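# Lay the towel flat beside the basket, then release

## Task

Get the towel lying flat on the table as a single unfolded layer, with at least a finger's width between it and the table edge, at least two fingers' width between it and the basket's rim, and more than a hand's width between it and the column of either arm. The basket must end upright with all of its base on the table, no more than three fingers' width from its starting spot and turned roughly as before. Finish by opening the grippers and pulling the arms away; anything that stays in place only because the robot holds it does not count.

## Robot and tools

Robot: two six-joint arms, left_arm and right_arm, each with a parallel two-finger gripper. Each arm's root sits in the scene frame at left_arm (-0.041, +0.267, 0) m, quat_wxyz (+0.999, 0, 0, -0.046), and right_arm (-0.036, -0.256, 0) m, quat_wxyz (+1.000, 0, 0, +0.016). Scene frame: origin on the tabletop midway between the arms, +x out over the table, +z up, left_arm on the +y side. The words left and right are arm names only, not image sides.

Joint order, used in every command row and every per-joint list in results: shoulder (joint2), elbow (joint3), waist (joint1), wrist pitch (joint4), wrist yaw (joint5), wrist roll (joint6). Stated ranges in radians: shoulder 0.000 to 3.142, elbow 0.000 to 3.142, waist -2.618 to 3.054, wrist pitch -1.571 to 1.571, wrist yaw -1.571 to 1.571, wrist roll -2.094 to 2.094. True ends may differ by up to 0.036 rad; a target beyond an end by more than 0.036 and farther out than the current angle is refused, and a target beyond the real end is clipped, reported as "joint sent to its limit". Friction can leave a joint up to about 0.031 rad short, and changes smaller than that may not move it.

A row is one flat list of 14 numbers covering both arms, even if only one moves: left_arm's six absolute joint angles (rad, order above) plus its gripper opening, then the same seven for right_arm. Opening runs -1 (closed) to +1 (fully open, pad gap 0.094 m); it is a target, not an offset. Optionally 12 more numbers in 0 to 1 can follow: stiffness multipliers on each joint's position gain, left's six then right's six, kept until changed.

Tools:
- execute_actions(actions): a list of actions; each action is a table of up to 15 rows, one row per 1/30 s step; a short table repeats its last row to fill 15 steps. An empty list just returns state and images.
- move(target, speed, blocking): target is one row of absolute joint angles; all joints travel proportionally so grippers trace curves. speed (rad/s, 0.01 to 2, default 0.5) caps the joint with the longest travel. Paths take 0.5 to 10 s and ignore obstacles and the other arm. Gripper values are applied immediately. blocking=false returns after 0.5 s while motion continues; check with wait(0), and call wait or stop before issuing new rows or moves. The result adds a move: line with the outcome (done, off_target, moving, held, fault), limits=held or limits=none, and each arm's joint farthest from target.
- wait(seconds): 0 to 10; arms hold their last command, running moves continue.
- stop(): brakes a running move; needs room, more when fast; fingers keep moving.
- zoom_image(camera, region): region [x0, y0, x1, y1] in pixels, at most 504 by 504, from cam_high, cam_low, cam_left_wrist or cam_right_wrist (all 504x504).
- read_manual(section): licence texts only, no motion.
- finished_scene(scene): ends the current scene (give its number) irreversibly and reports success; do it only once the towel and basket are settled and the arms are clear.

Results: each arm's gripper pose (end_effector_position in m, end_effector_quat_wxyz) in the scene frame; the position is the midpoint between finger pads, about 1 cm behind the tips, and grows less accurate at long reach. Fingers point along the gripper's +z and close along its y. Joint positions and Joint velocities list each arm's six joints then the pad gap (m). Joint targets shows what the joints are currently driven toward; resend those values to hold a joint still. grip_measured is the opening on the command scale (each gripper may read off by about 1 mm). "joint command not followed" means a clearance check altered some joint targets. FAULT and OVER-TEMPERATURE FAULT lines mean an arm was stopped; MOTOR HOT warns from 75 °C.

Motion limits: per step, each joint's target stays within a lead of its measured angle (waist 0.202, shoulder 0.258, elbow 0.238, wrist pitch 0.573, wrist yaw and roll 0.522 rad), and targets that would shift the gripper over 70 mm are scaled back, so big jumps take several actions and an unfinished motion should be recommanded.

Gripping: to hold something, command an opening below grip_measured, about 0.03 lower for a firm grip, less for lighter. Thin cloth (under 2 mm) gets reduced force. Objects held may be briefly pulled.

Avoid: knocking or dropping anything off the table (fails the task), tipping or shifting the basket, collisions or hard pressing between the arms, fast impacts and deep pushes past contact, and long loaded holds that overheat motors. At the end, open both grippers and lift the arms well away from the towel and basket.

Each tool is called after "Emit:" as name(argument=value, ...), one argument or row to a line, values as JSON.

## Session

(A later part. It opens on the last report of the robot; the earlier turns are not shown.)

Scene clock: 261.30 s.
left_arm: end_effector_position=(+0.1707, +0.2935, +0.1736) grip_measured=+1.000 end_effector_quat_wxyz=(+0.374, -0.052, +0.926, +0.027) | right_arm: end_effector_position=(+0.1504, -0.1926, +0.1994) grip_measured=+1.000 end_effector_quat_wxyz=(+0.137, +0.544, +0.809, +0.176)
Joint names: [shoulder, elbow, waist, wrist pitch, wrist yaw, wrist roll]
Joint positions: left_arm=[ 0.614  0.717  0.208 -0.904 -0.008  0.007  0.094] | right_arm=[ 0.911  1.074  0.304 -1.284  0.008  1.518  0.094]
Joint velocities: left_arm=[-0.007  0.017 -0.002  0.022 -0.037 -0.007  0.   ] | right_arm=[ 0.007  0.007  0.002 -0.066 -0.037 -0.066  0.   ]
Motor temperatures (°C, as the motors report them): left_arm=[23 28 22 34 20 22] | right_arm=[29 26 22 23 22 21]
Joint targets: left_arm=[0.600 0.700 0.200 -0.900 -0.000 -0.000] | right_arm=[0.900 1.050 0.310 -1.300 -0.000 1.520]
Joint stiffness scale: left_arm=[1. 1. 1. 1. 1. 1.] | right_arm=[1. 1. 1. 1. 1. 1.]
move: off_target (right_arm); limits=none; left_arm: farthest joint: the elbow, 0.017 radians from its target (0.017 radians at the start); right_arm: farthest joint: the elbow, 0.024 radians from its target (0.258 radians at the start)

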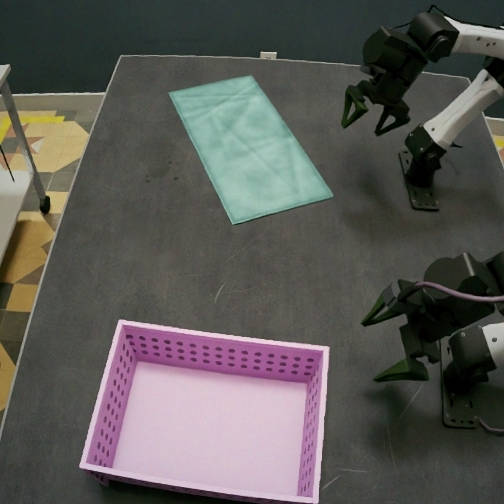

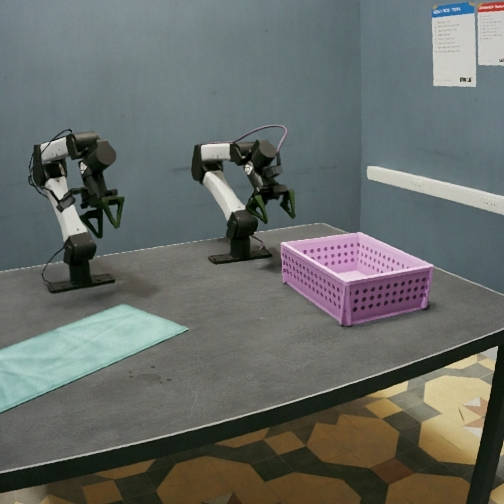

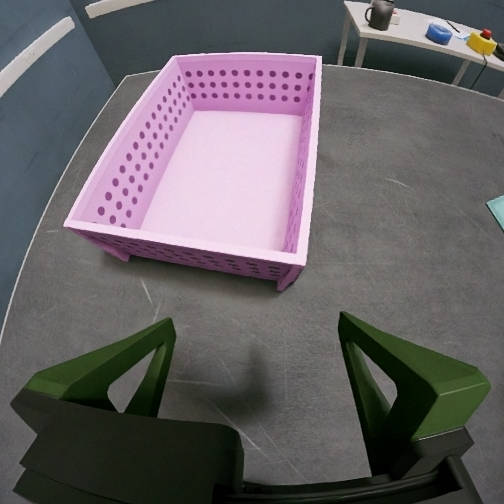

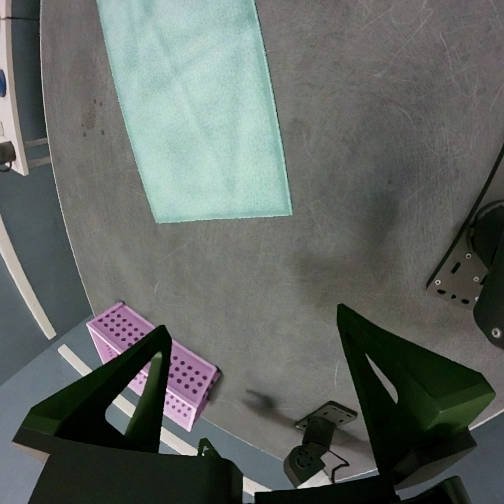

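Emit:
move(
  target=[0.6,1.0,0.2,-1.3,0,0,1, 0.75,1.05,0.31,-1.45,0,1.52,1],
  speed=0.8,
)

Emit:
finished_scene(
  scene=1,
)

Scene clock: 269.70 s.
left_arm: end_effector_position=(+0.1175, +0.2873, +0.2127) grip_measured=+1.000 end_effector_quat_wxyz=(+0.316, -0.053, +0.947, +0.023) | right_arm: end_effector_position=(+0.1067, -0.2079, +0.2057) grip_measured=+1.000 end_effector_quat_wxyz=(+0.135, +0.545, +0.809, +0.173)
Joint names: [shoulder, elbow, waist, wrist pitch, wrist yaw, wrist roll]
Joint positions: left_arm=[ 0.614  0.98   0.208 -1.292 -0.008  0.007  0.094] | right_arm=[ 0.767  1.074  0.304 -1.435  0.008  1.518  0.094]
Joint velocities: left_arm=[-0.017 -0.012 -0.022 -0.037  0.022 -0.037  0.   ] | right_arm=[-0.002 -0.012 -0.017  0.037 -0.037 -0.022  0.   ]
Motor temperatures (°C, as the motors report them): left_arm=[23 28 22 34 20 22] | right_arm=[28 26 22 23 22 21]
Joint targets: left_arm=[0.600 1.000 0.200 -1.300 0.000 -0.000] | right_arm=[0.750 1.050 0.310 -1.450 0.000 1.520]
Joint stiffness scale: left_arm=[1. 1. 1. 1. 1. 1.] | right_arm=[1. 1. 1. 1. 1. 1.]
move: off_target (right_arm); limits=none; left_arm: farthest joint: the elbow, 0.020 radians from its target (0.283 radians at the start); right_arm: farthest joint: the elbow, 0.024 radians from its target (0.024 radians at the start)

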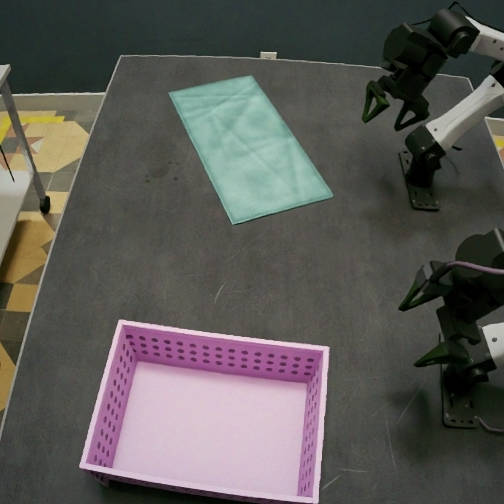

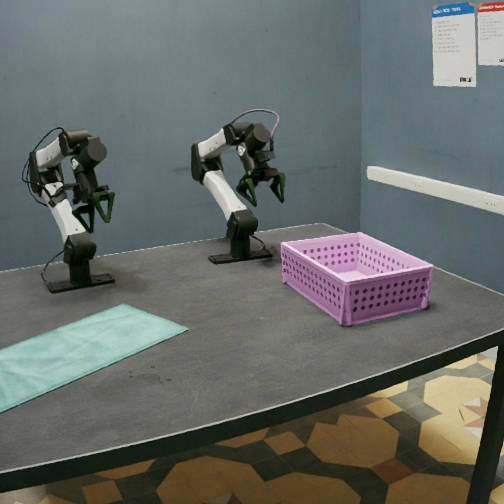

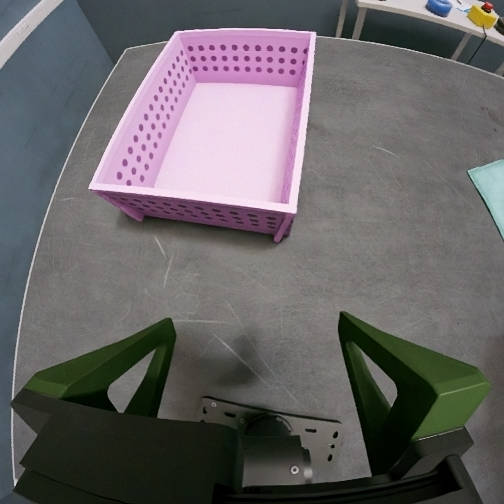

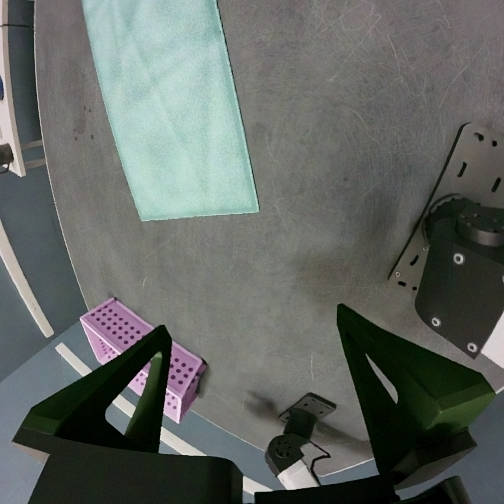

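The scene is finished: the task was done.


## Next scene

The same job, from a new start.

Emit:
execute_actions(
  actions=[],
)

Scene clock: 0.00 s.
left_arm: end_effector_position=(+0.3097, -0.0952, +0.2703) grip_measured=+1.000 end_effector_quat_wxyz=(+0.644, +0.017, +0.696, -0.318) | right_arm: end_effector_position=(+0.2458, -0.3451, +0.3584) grip_measured=+1.000 end_effector_quat_wxyz=(+0.669, +0.454, +0.575, -0.126)
Joint names: [shoulder, elbow, waist, wrist pitch, wrist yaw, wrist roll]
Joint positions: left_arm=[ 1.67   0.963 -0.868  0.741 -0.476 -0.418  0.094] | right_arm=[ 0.903  0.912  0.203 -0.168  1.084  0.623  0.094]
Joint velocities: left_arm=[-0.012 -0.007 -0.002 -0.066 -0.051  0.066  0.   ] | right_arm=[ 0.002  0.012  0.012 -0.007 -0.051 -0.095  0.   ]
Motor temperatures (°C, as the motors report them): left_arm=[23 25 22 29 20 22] | right_arm=[24 24 22 23 22 21]
Joint targets: left_arm=[1.670 0.963 -0.868 0.741 -0.476 -0.418] | right_arm=[0.903 0.912 0.203 -0.168 1.084 0.623]
Joint stiffness scale: left_arm=[1. 1. 1. 1. 1. 1.] | right_arm=[1. 1. 1. 1. 1. 1.]

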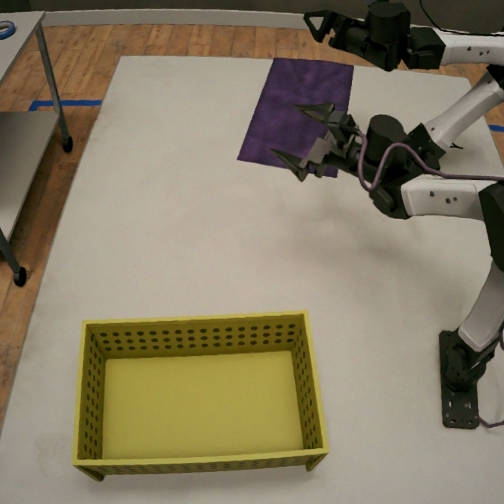

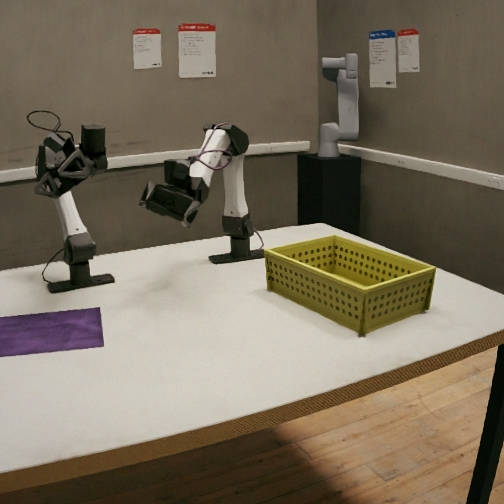

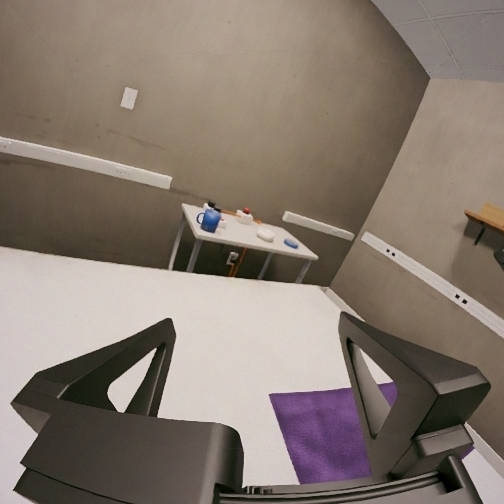

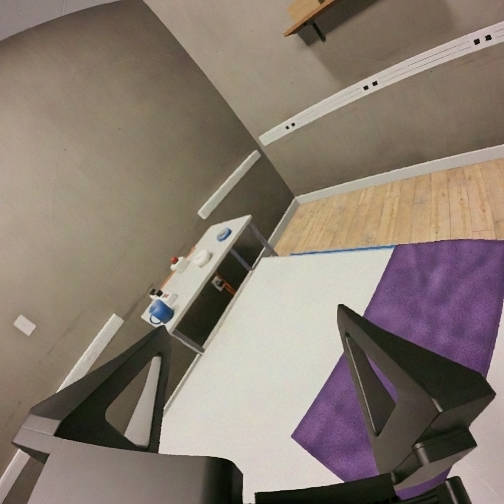

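Emit:
zoom_image(
  camera="cam_high",
  region=[210, 40, 390, 200],
)

Region (210, 40, 390, 200) of cam_high's 504x504 image, scaled by 2.800, with more detail than that image has.

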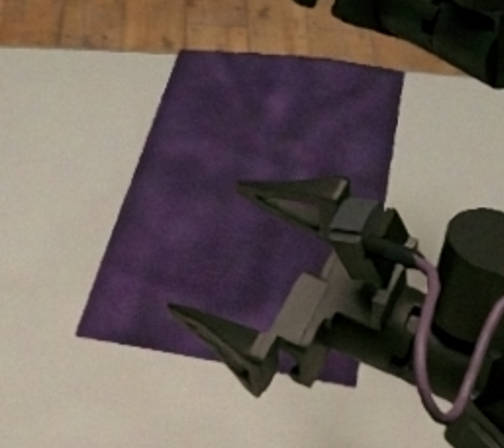

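Emit:
move(
  target=[0.6,1.0,-0.1,-1.3,0,-0.3,1, 1.814,1.24,-0.105,-0.985,-0.008,-1.478,1],
  speed=1.2,
)

Scene clock: 46.03 s.
left_arm: end_effector_position=(+0.1156, +0.2374, +0.2132) grip_measured=+1.000 end_effector_quat_wxyz=(+0.310, -0.052, +0.946, -0.076) | right_arm: end_effector_position=(+0.2834, -0.2762, +0.0383) grip_measured=+1.000 end_effector_quat_wxyz=(+0.004, -0.646, +0.764, -0.004)
Joint names: [shoulder, elbow, waist, wrist pitch, wrist yaw, wrist roll]
Joint positions: left_arm=[ 0.61   0.979 -0.108 -1.291 -0.009 -0.308  0.094] | right_arm=[ 1.801  1.211 -0.094 -0.97   0.001 -1.466  0.094]
Joint velocities: left_arm=[-0.007 -0.012 -0.002  0.007 -0.022  0.007  0.   ] | right_arm=[ 0.007  0.012  0.017  0.022 -0.051  0.022  0.   ]
Motor temperatures (°C, as the motors report them): left_arm=[29 30 22 34 20 22] | right_arm=[23 29 22 26 22 21]
Joint targets: left_arm=[0.600 1.000 -0.100 -1.300 0.000 -0.300] | right_arm=[1.814 1.240 -0.105 -0.985 -0.008 -1.478]
Joint stiffness scale: left_arm=[1. 1. 1. 1. 1. 1.] | right_arm=[1. 1. 1. 1. 1. 1.]
move: off_target (left_arm, right_arm); limits=none; left_arm: farthest joint: the elbow, 0.021 radians from its target (0.037 radians at the start); right_arm: farthest joint: the elbow, 0.029 radians from its target (0.328 radians at the start)

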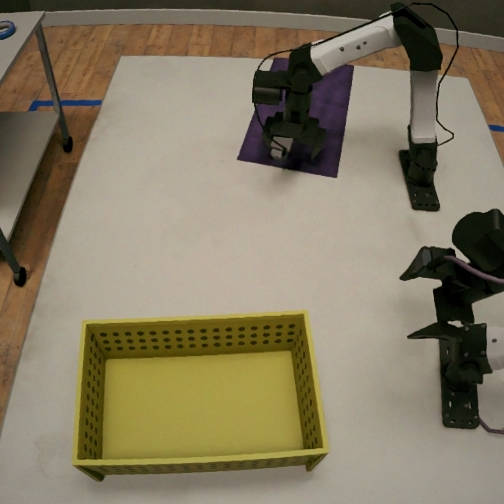

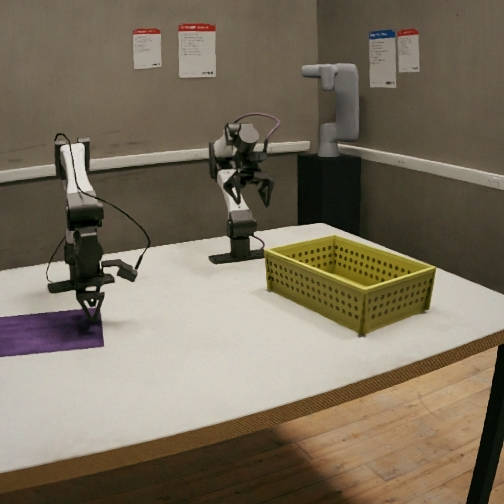

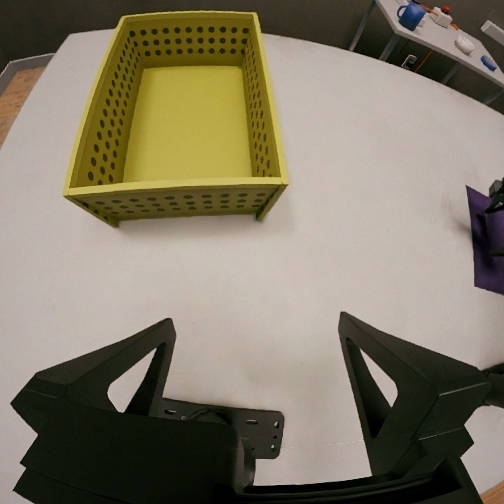

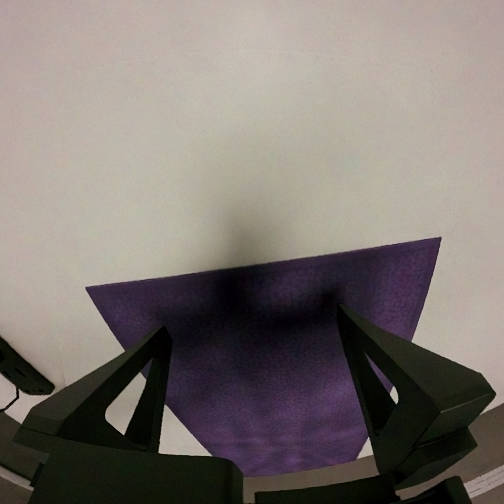

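Emit:
move(
  target=[0.6,1.0,-0.1,-1.3,0,-0.3,1, 1.93,1.215,-0.135,-0.872,-0.008,-1.51,1],
  speed=0.2,
)

Scene clock: 61.77 s.
left_arm: end_effector_position=(+0.1156, +0.2374, +0.2131) grip_measured=+1.000 end_effector_quat_wxyz=(+0.310, -0.052, +0.946, -0.076) | right_arm: end_effector_position=(+0.2925, -0.2859, +0.0101) grip_measured=+1.000 end_effector_quat_wxyz=(-0.002, -0.647, +0.763, +0.004)
Joint names: [shoulder, elbow, waist, wrist pitch, wrist yaw, wrist roll]
Joint positions: left_arm=[ 0.61   0.979 -0.108 -1.291 -0.009 -0.307  0.094] | right_arm=[ 1.894  1.211 -0.123 -0.896 -0.003 -1.498  0.094]
Joint velocities: left_arm=[-0.002  0.017  0.002  0.051  0.051 -0.007  0.   ] | right_arm=[-0.002  0.007  0.007 -0.095  0.037  0.022  0.   ]
Motor temperatures (°C, as the motors report them): left_arm=[28 31 22 34 20 22] | right_arm=[25 30 22 25 22 21]
Joint targets: left_arm=[0.600 1.000 -0.100 -1.300 -0.000 -0.300] | right_arm=[1.930 1.215 -0.135 -0.872 -0.008 -1.510]
Joint stiffness scale: left_arm=[1. 1. 1. 1. 1. 1.] | right_arm=[1. 1. 1. 1. 1. 1.]
move: off_target (left_arm, right_arm); limits=none; left_arm: farthest joint: the elbow, 0.021 radians from its target (0.021 radians at the start); right_arm: farthest joint: the shoulder, 0.036 radians from its target (0.129 radians at the start)

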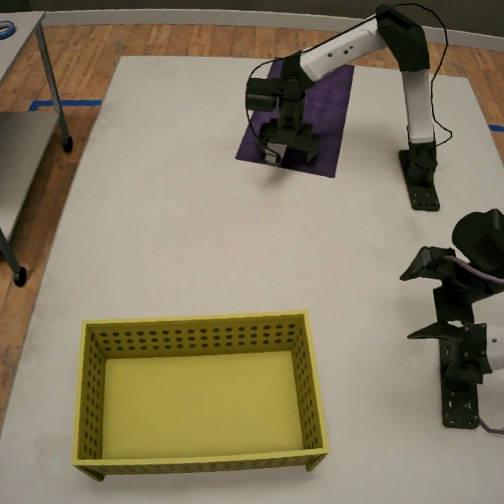

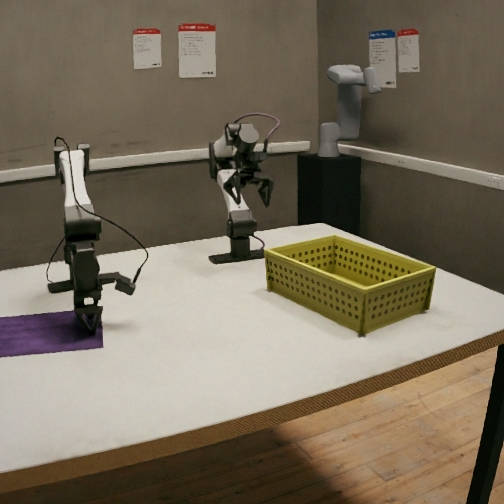

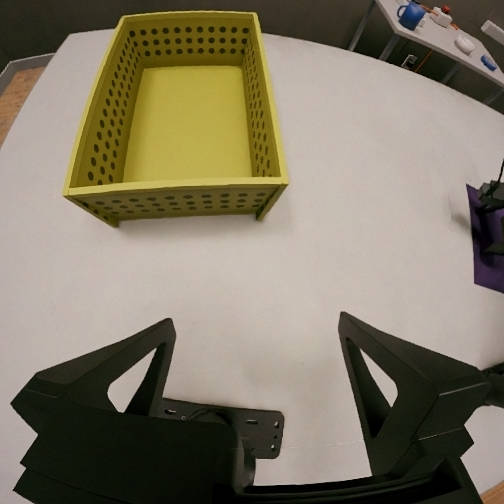

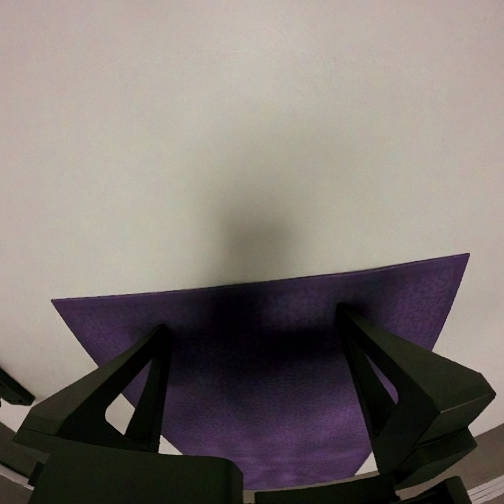

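Emit:
execute_actions(
  actions=[
    [[0.6,1,-0.1,-1.3,0,-0.3,1,1.937,1.226,-0.115,-0.877,0,-1.488,1],[0.6,1,-0.1,-1.3,0,-0.3,1,1.945,1.237,-0.096,-0.882,0,-1.465,1],[0.6,1,-0.1,-1.3,0,-0.3,1,1.952,1.248,-0.076,-0.887,0,-1.443,1],[0.6,1,-0.1,-1.3,0,-0.3,1,1.959,1.258,-0.056,-0.891,0,-1.421,1],[0.6,1,-0.1,-1.3,0,-0.3,1,1.967,1.269,-0.036,-0.896,0,-1.398,1],[0.6,1,-0.1,-1.3,0,-0.3,1,1.974,1.28,-0.017,-0.901,0,-1.376,1],[0.6,1,-0.1,-1.3,0,-0.3,1,1.981,1.291,0.003,-0.906,0,-1.354,1],[0.6,1,-0.1,-1.3,0,-0.3,1,1.989,1.302,0.023,-0.911,0,-1.331,1],[0.6,1,-0.1,-1.3,0,-0.3,1,1.996,1.313,0.043,-0.916,0,-1.309,1],[0.6,1,-0.1,-1.3,0,-0.3,1,2.003,1.324,0.062,-0.921,0,-1.287,1],[0.6,1,-0.1,-1.3,0,-0.3,1,2.011,1.335,0.082,-0.926,0,-1.264,1],[0.6,1,-0.1,-1.3,0,-0.3,1,2.018,1.345,0.102,-0.93,0,-1.242,1],[0.6,1,-0.1,-1.3,0,-0.3,1,2.025,1.356,0.122,-0.935,0,-1.22,1],[0.6,1,-0.1,-1.3,0,-0.3,1,2.033,1.367,0.141,-0.94,0,-1.197,1],[0.6,1,-0.1,-1.3,0,-0.3,1,2.04,1.378,0.161,-0.945,0,-1.175,1]],
    [[0.6,1,-0.1,-1.3,0,-0.3,1,2.055,1.401,0.175,-0.954,0,-1.159,1],[0.6,1,-0.1,-1.3,0,-0.3,1,2.069,1.425,0.188,-0.963,0,-1.144,1],[0.6,1,-0.1,-1.3,0,-0.3,1,2.084,1.448,0.202,-0.972,0,-1.128,1],[0.6,1,-0.1,-1.3,0,-0.3,1,2.099,1.471,0.216,-0.98,0,-1.112,1],[0.6,1,-0.1,-1.3,0,-0.3,1,2.113,1.495,0.229,-0.989,0,-1.097,1],[0.6,1,-0.1,-1.3,0,-0.3,1,2.128,1.518,0.243,-0.998,0,-1.081,1],[0.6,1,-0.1,-1.3,0,-0.3,1,2.143,1.541,0.257,-1.007,0,-1.065,1],[0.6,1,-0.1,-1.3,0,-0.3,1,2.157,1.565,0.27,-1.016,0,-1.05,1],[0.6,1,-0.1,-1.3,0,-0.3,1,2.172,1.588,0.284,-1.025,0,-1.034,1],[0.6,1,-0.1,-1.3,0,-0.3,1,2.187,1.611,0.298,-1.034,0,-1.018,1],[0.6,1,-0.1,-1.3,0,-0.3,1,2.201,1.635,0.311,-1.043,0,-1.003,1],[0.6,1,-0.1,-1.3,0,-0.3,1,2.216,1.658,0.325,-1.051,0,-0.987,1],[0.6,1,-0.1,-1.3,0,-0.3,1,2.231,1.681,0.339,-1.06,0,-0.971,1],[0.6,1,-0.1,-1.3,0,-0.3,1,2.245,1.705,0.352,-1.069,0,-0.956,1],[0.6,1,-0.1,-1.3,0,-0.3,1,2.26,1.728,0.366,-1.078,0,-0.94,1]],
    [[0.6,1,-0.1,-1.3,0,-0.3,1,2.26,1.728,0.366,-1.078,0,-0.94,1]],
  ],
)

Scene clock: 85.43 s.
left_arm: end_effector_position=(+0.1156, +0.2374, +0.2131) grip_measured=+1.000 end_effector_quat_wxyz=(+0.310, -0.052, +0.946, -0.076) | right_arm: end_effector_position=(+0.3546, -0.0969, +0.0102) grip_measured=+1.000 end_effector_quat_wxyz=(-0.004, -0.626, +0.780, -0.006)
Joint names: [shoulder, elbow, waist, wrist pitch, wrist yaw, wrist roll]
Joint positions: left_arm=[ 0.61   0.979 -0.108 -1.291 -0.009 -0.307  0.094] | right_arm=[ 2.222  1.711  0.362 -1.064  0.014 -0.96   0.094]
Joint velocities: left_arm=[-0.007 -0.012 -0.012 -0.037  0.007 -0.037  0.   ] | right_arm=[ 0.002  0.012 -0.007  0.022 -0.081  0.037  0.   ]
Motor temperatures (°C, as the motors report them): left_arm=[26 32 22 33 20 22] | right_arm=[25 29 22 24 22 21]
Joint targets: left_arm=[0.600 1.000 -0.100 -1.300 0.000 -0.300] | right_arm=[2.260 1.728 0.366 -1.078 -0.000 -0.940]
Joint stiffness scale: left_arm=[1. 1. 1. 1. 1. 1.] | right_arm=[1. 1. 1. 1. 1. 1.]

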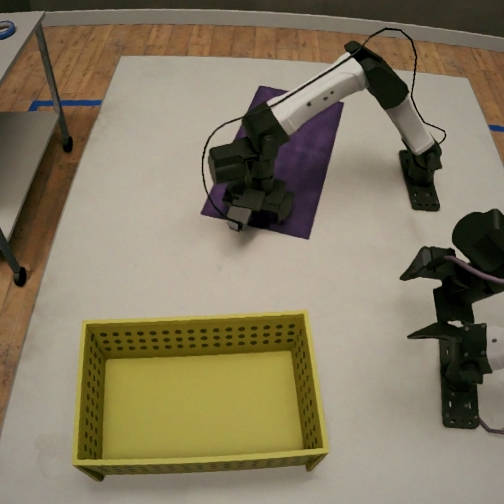

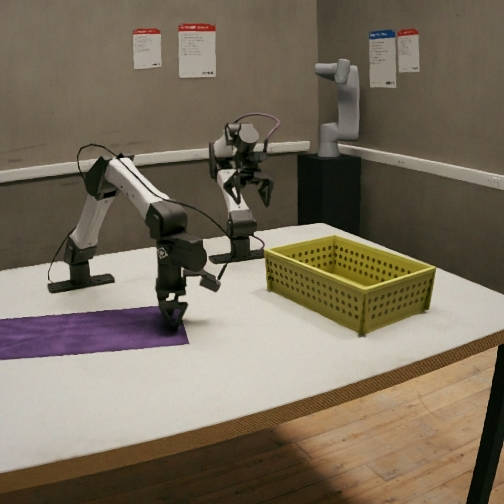

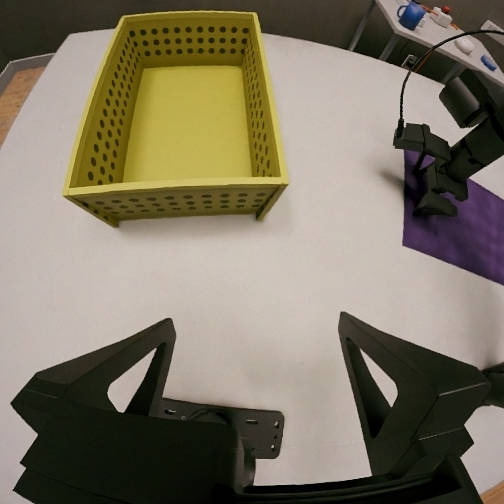

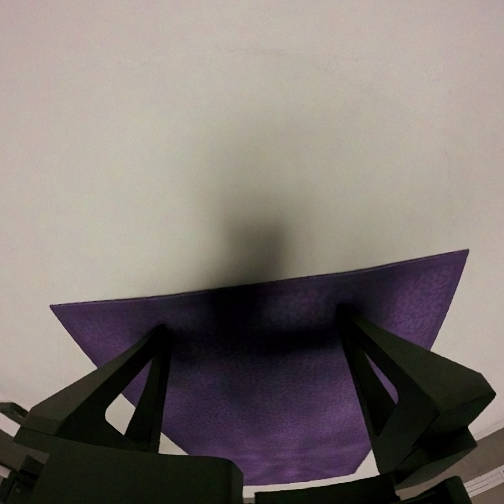

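Emit:
move(
  target=[0.6,1.0,-0.1,-1.3,0,-0.3,1, 0.8,1.1,0.366,-1.45,0,-0.95,1],
  speed=1.0,
)

Emit:
zoom_image(
  camera="cam_high",
  region=[160, 40, 460, 260],
)

Scene clock: 92.33 s.
left_arm: end_effector_position=(+0.1156, +0.2374, +0.2131) grip_measured=+1.000 end_effector_quat_wxyz=(+0.310, -0.052, +0.946, -0.076) | right_arm: end_effector_position=(+0.1114, -0.1966, +0.2153) grip_measured=+1.000 end_effector_quat_wxyz=(+0.211, -0.609, +0.762, -0.065)
Joint names: [shoulder, elbow, waist, wrist pitch, wrist yaw, wrist roll]
Joint positions: left_arm=[ 0.61   0.979 -0.108 -1.291 -0.009 -0.307  0.094] | right_arm=[ 0.813  1.124  0.362 -1.437  0.008 -0.959  0.094]
Joint velocities: left_arm=[-0.012 -0.002 -0.002 -0.051  0.022 -0.037  0.   ] | right_arm=[-0.002 -0.012  0.022 -0.007 -0.066 -0.007  0.   ]
Motor temperatures (°C, as the motors report them): left_arm=[26 32 22 33 20 22] | right_arm=[26 29 22 24 22 21]
Joint targets: left_arm=[0.600 1.000 -0.100 -1.300 -0.000 -0.300] | right_arm=[0.800 1.100 0.366 -1.450 0.000 -0.950]
Joint stiffness scale: left_arm=[1. 1. 1. 1. 1. 1.] | right_arm=[1. 1. 1. 1. 1. 1.]
move: off_target (left_arm, right_arm); limits=none; left_arm: farthest joint: the elbow, 0.021 radians from its target (0.021 radians at the start); right_arm: farthest joint: the elbow, 0.024 radians from its target (0.611 radians at the start)

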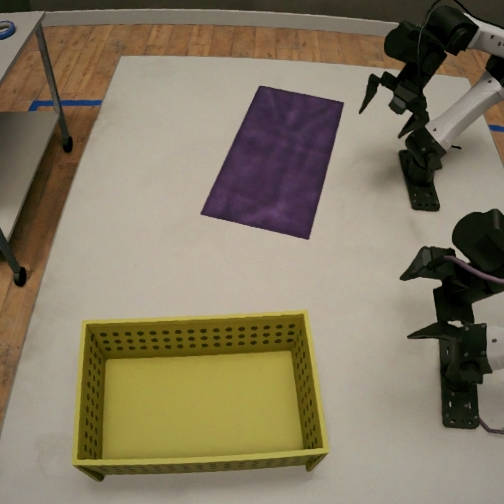

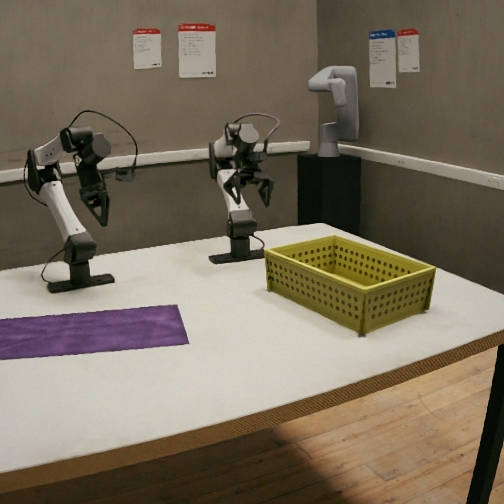

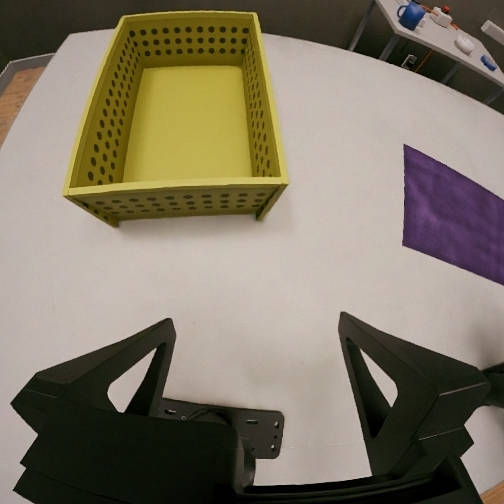

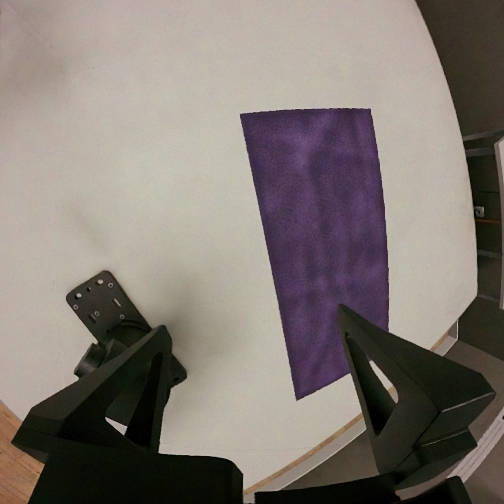

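Region (160, 40, 460, 260) of cam_high's 504x504 image, scaled by 1.680, with more detail than that image has; it fills the top 370 rows of this view, and the rest is white.

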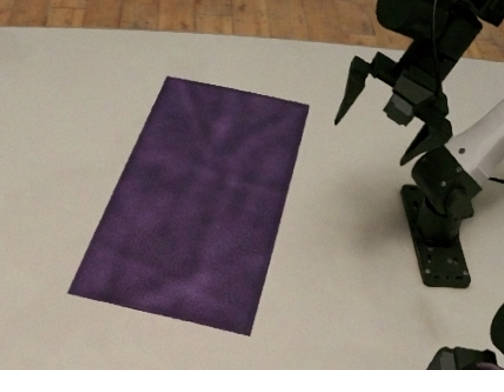

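The towel is flat and about 0.22 m from the centre of the right arm's column.

Emit:
finished_scene(
  scene=2,
)

The scene is finished: the task was done.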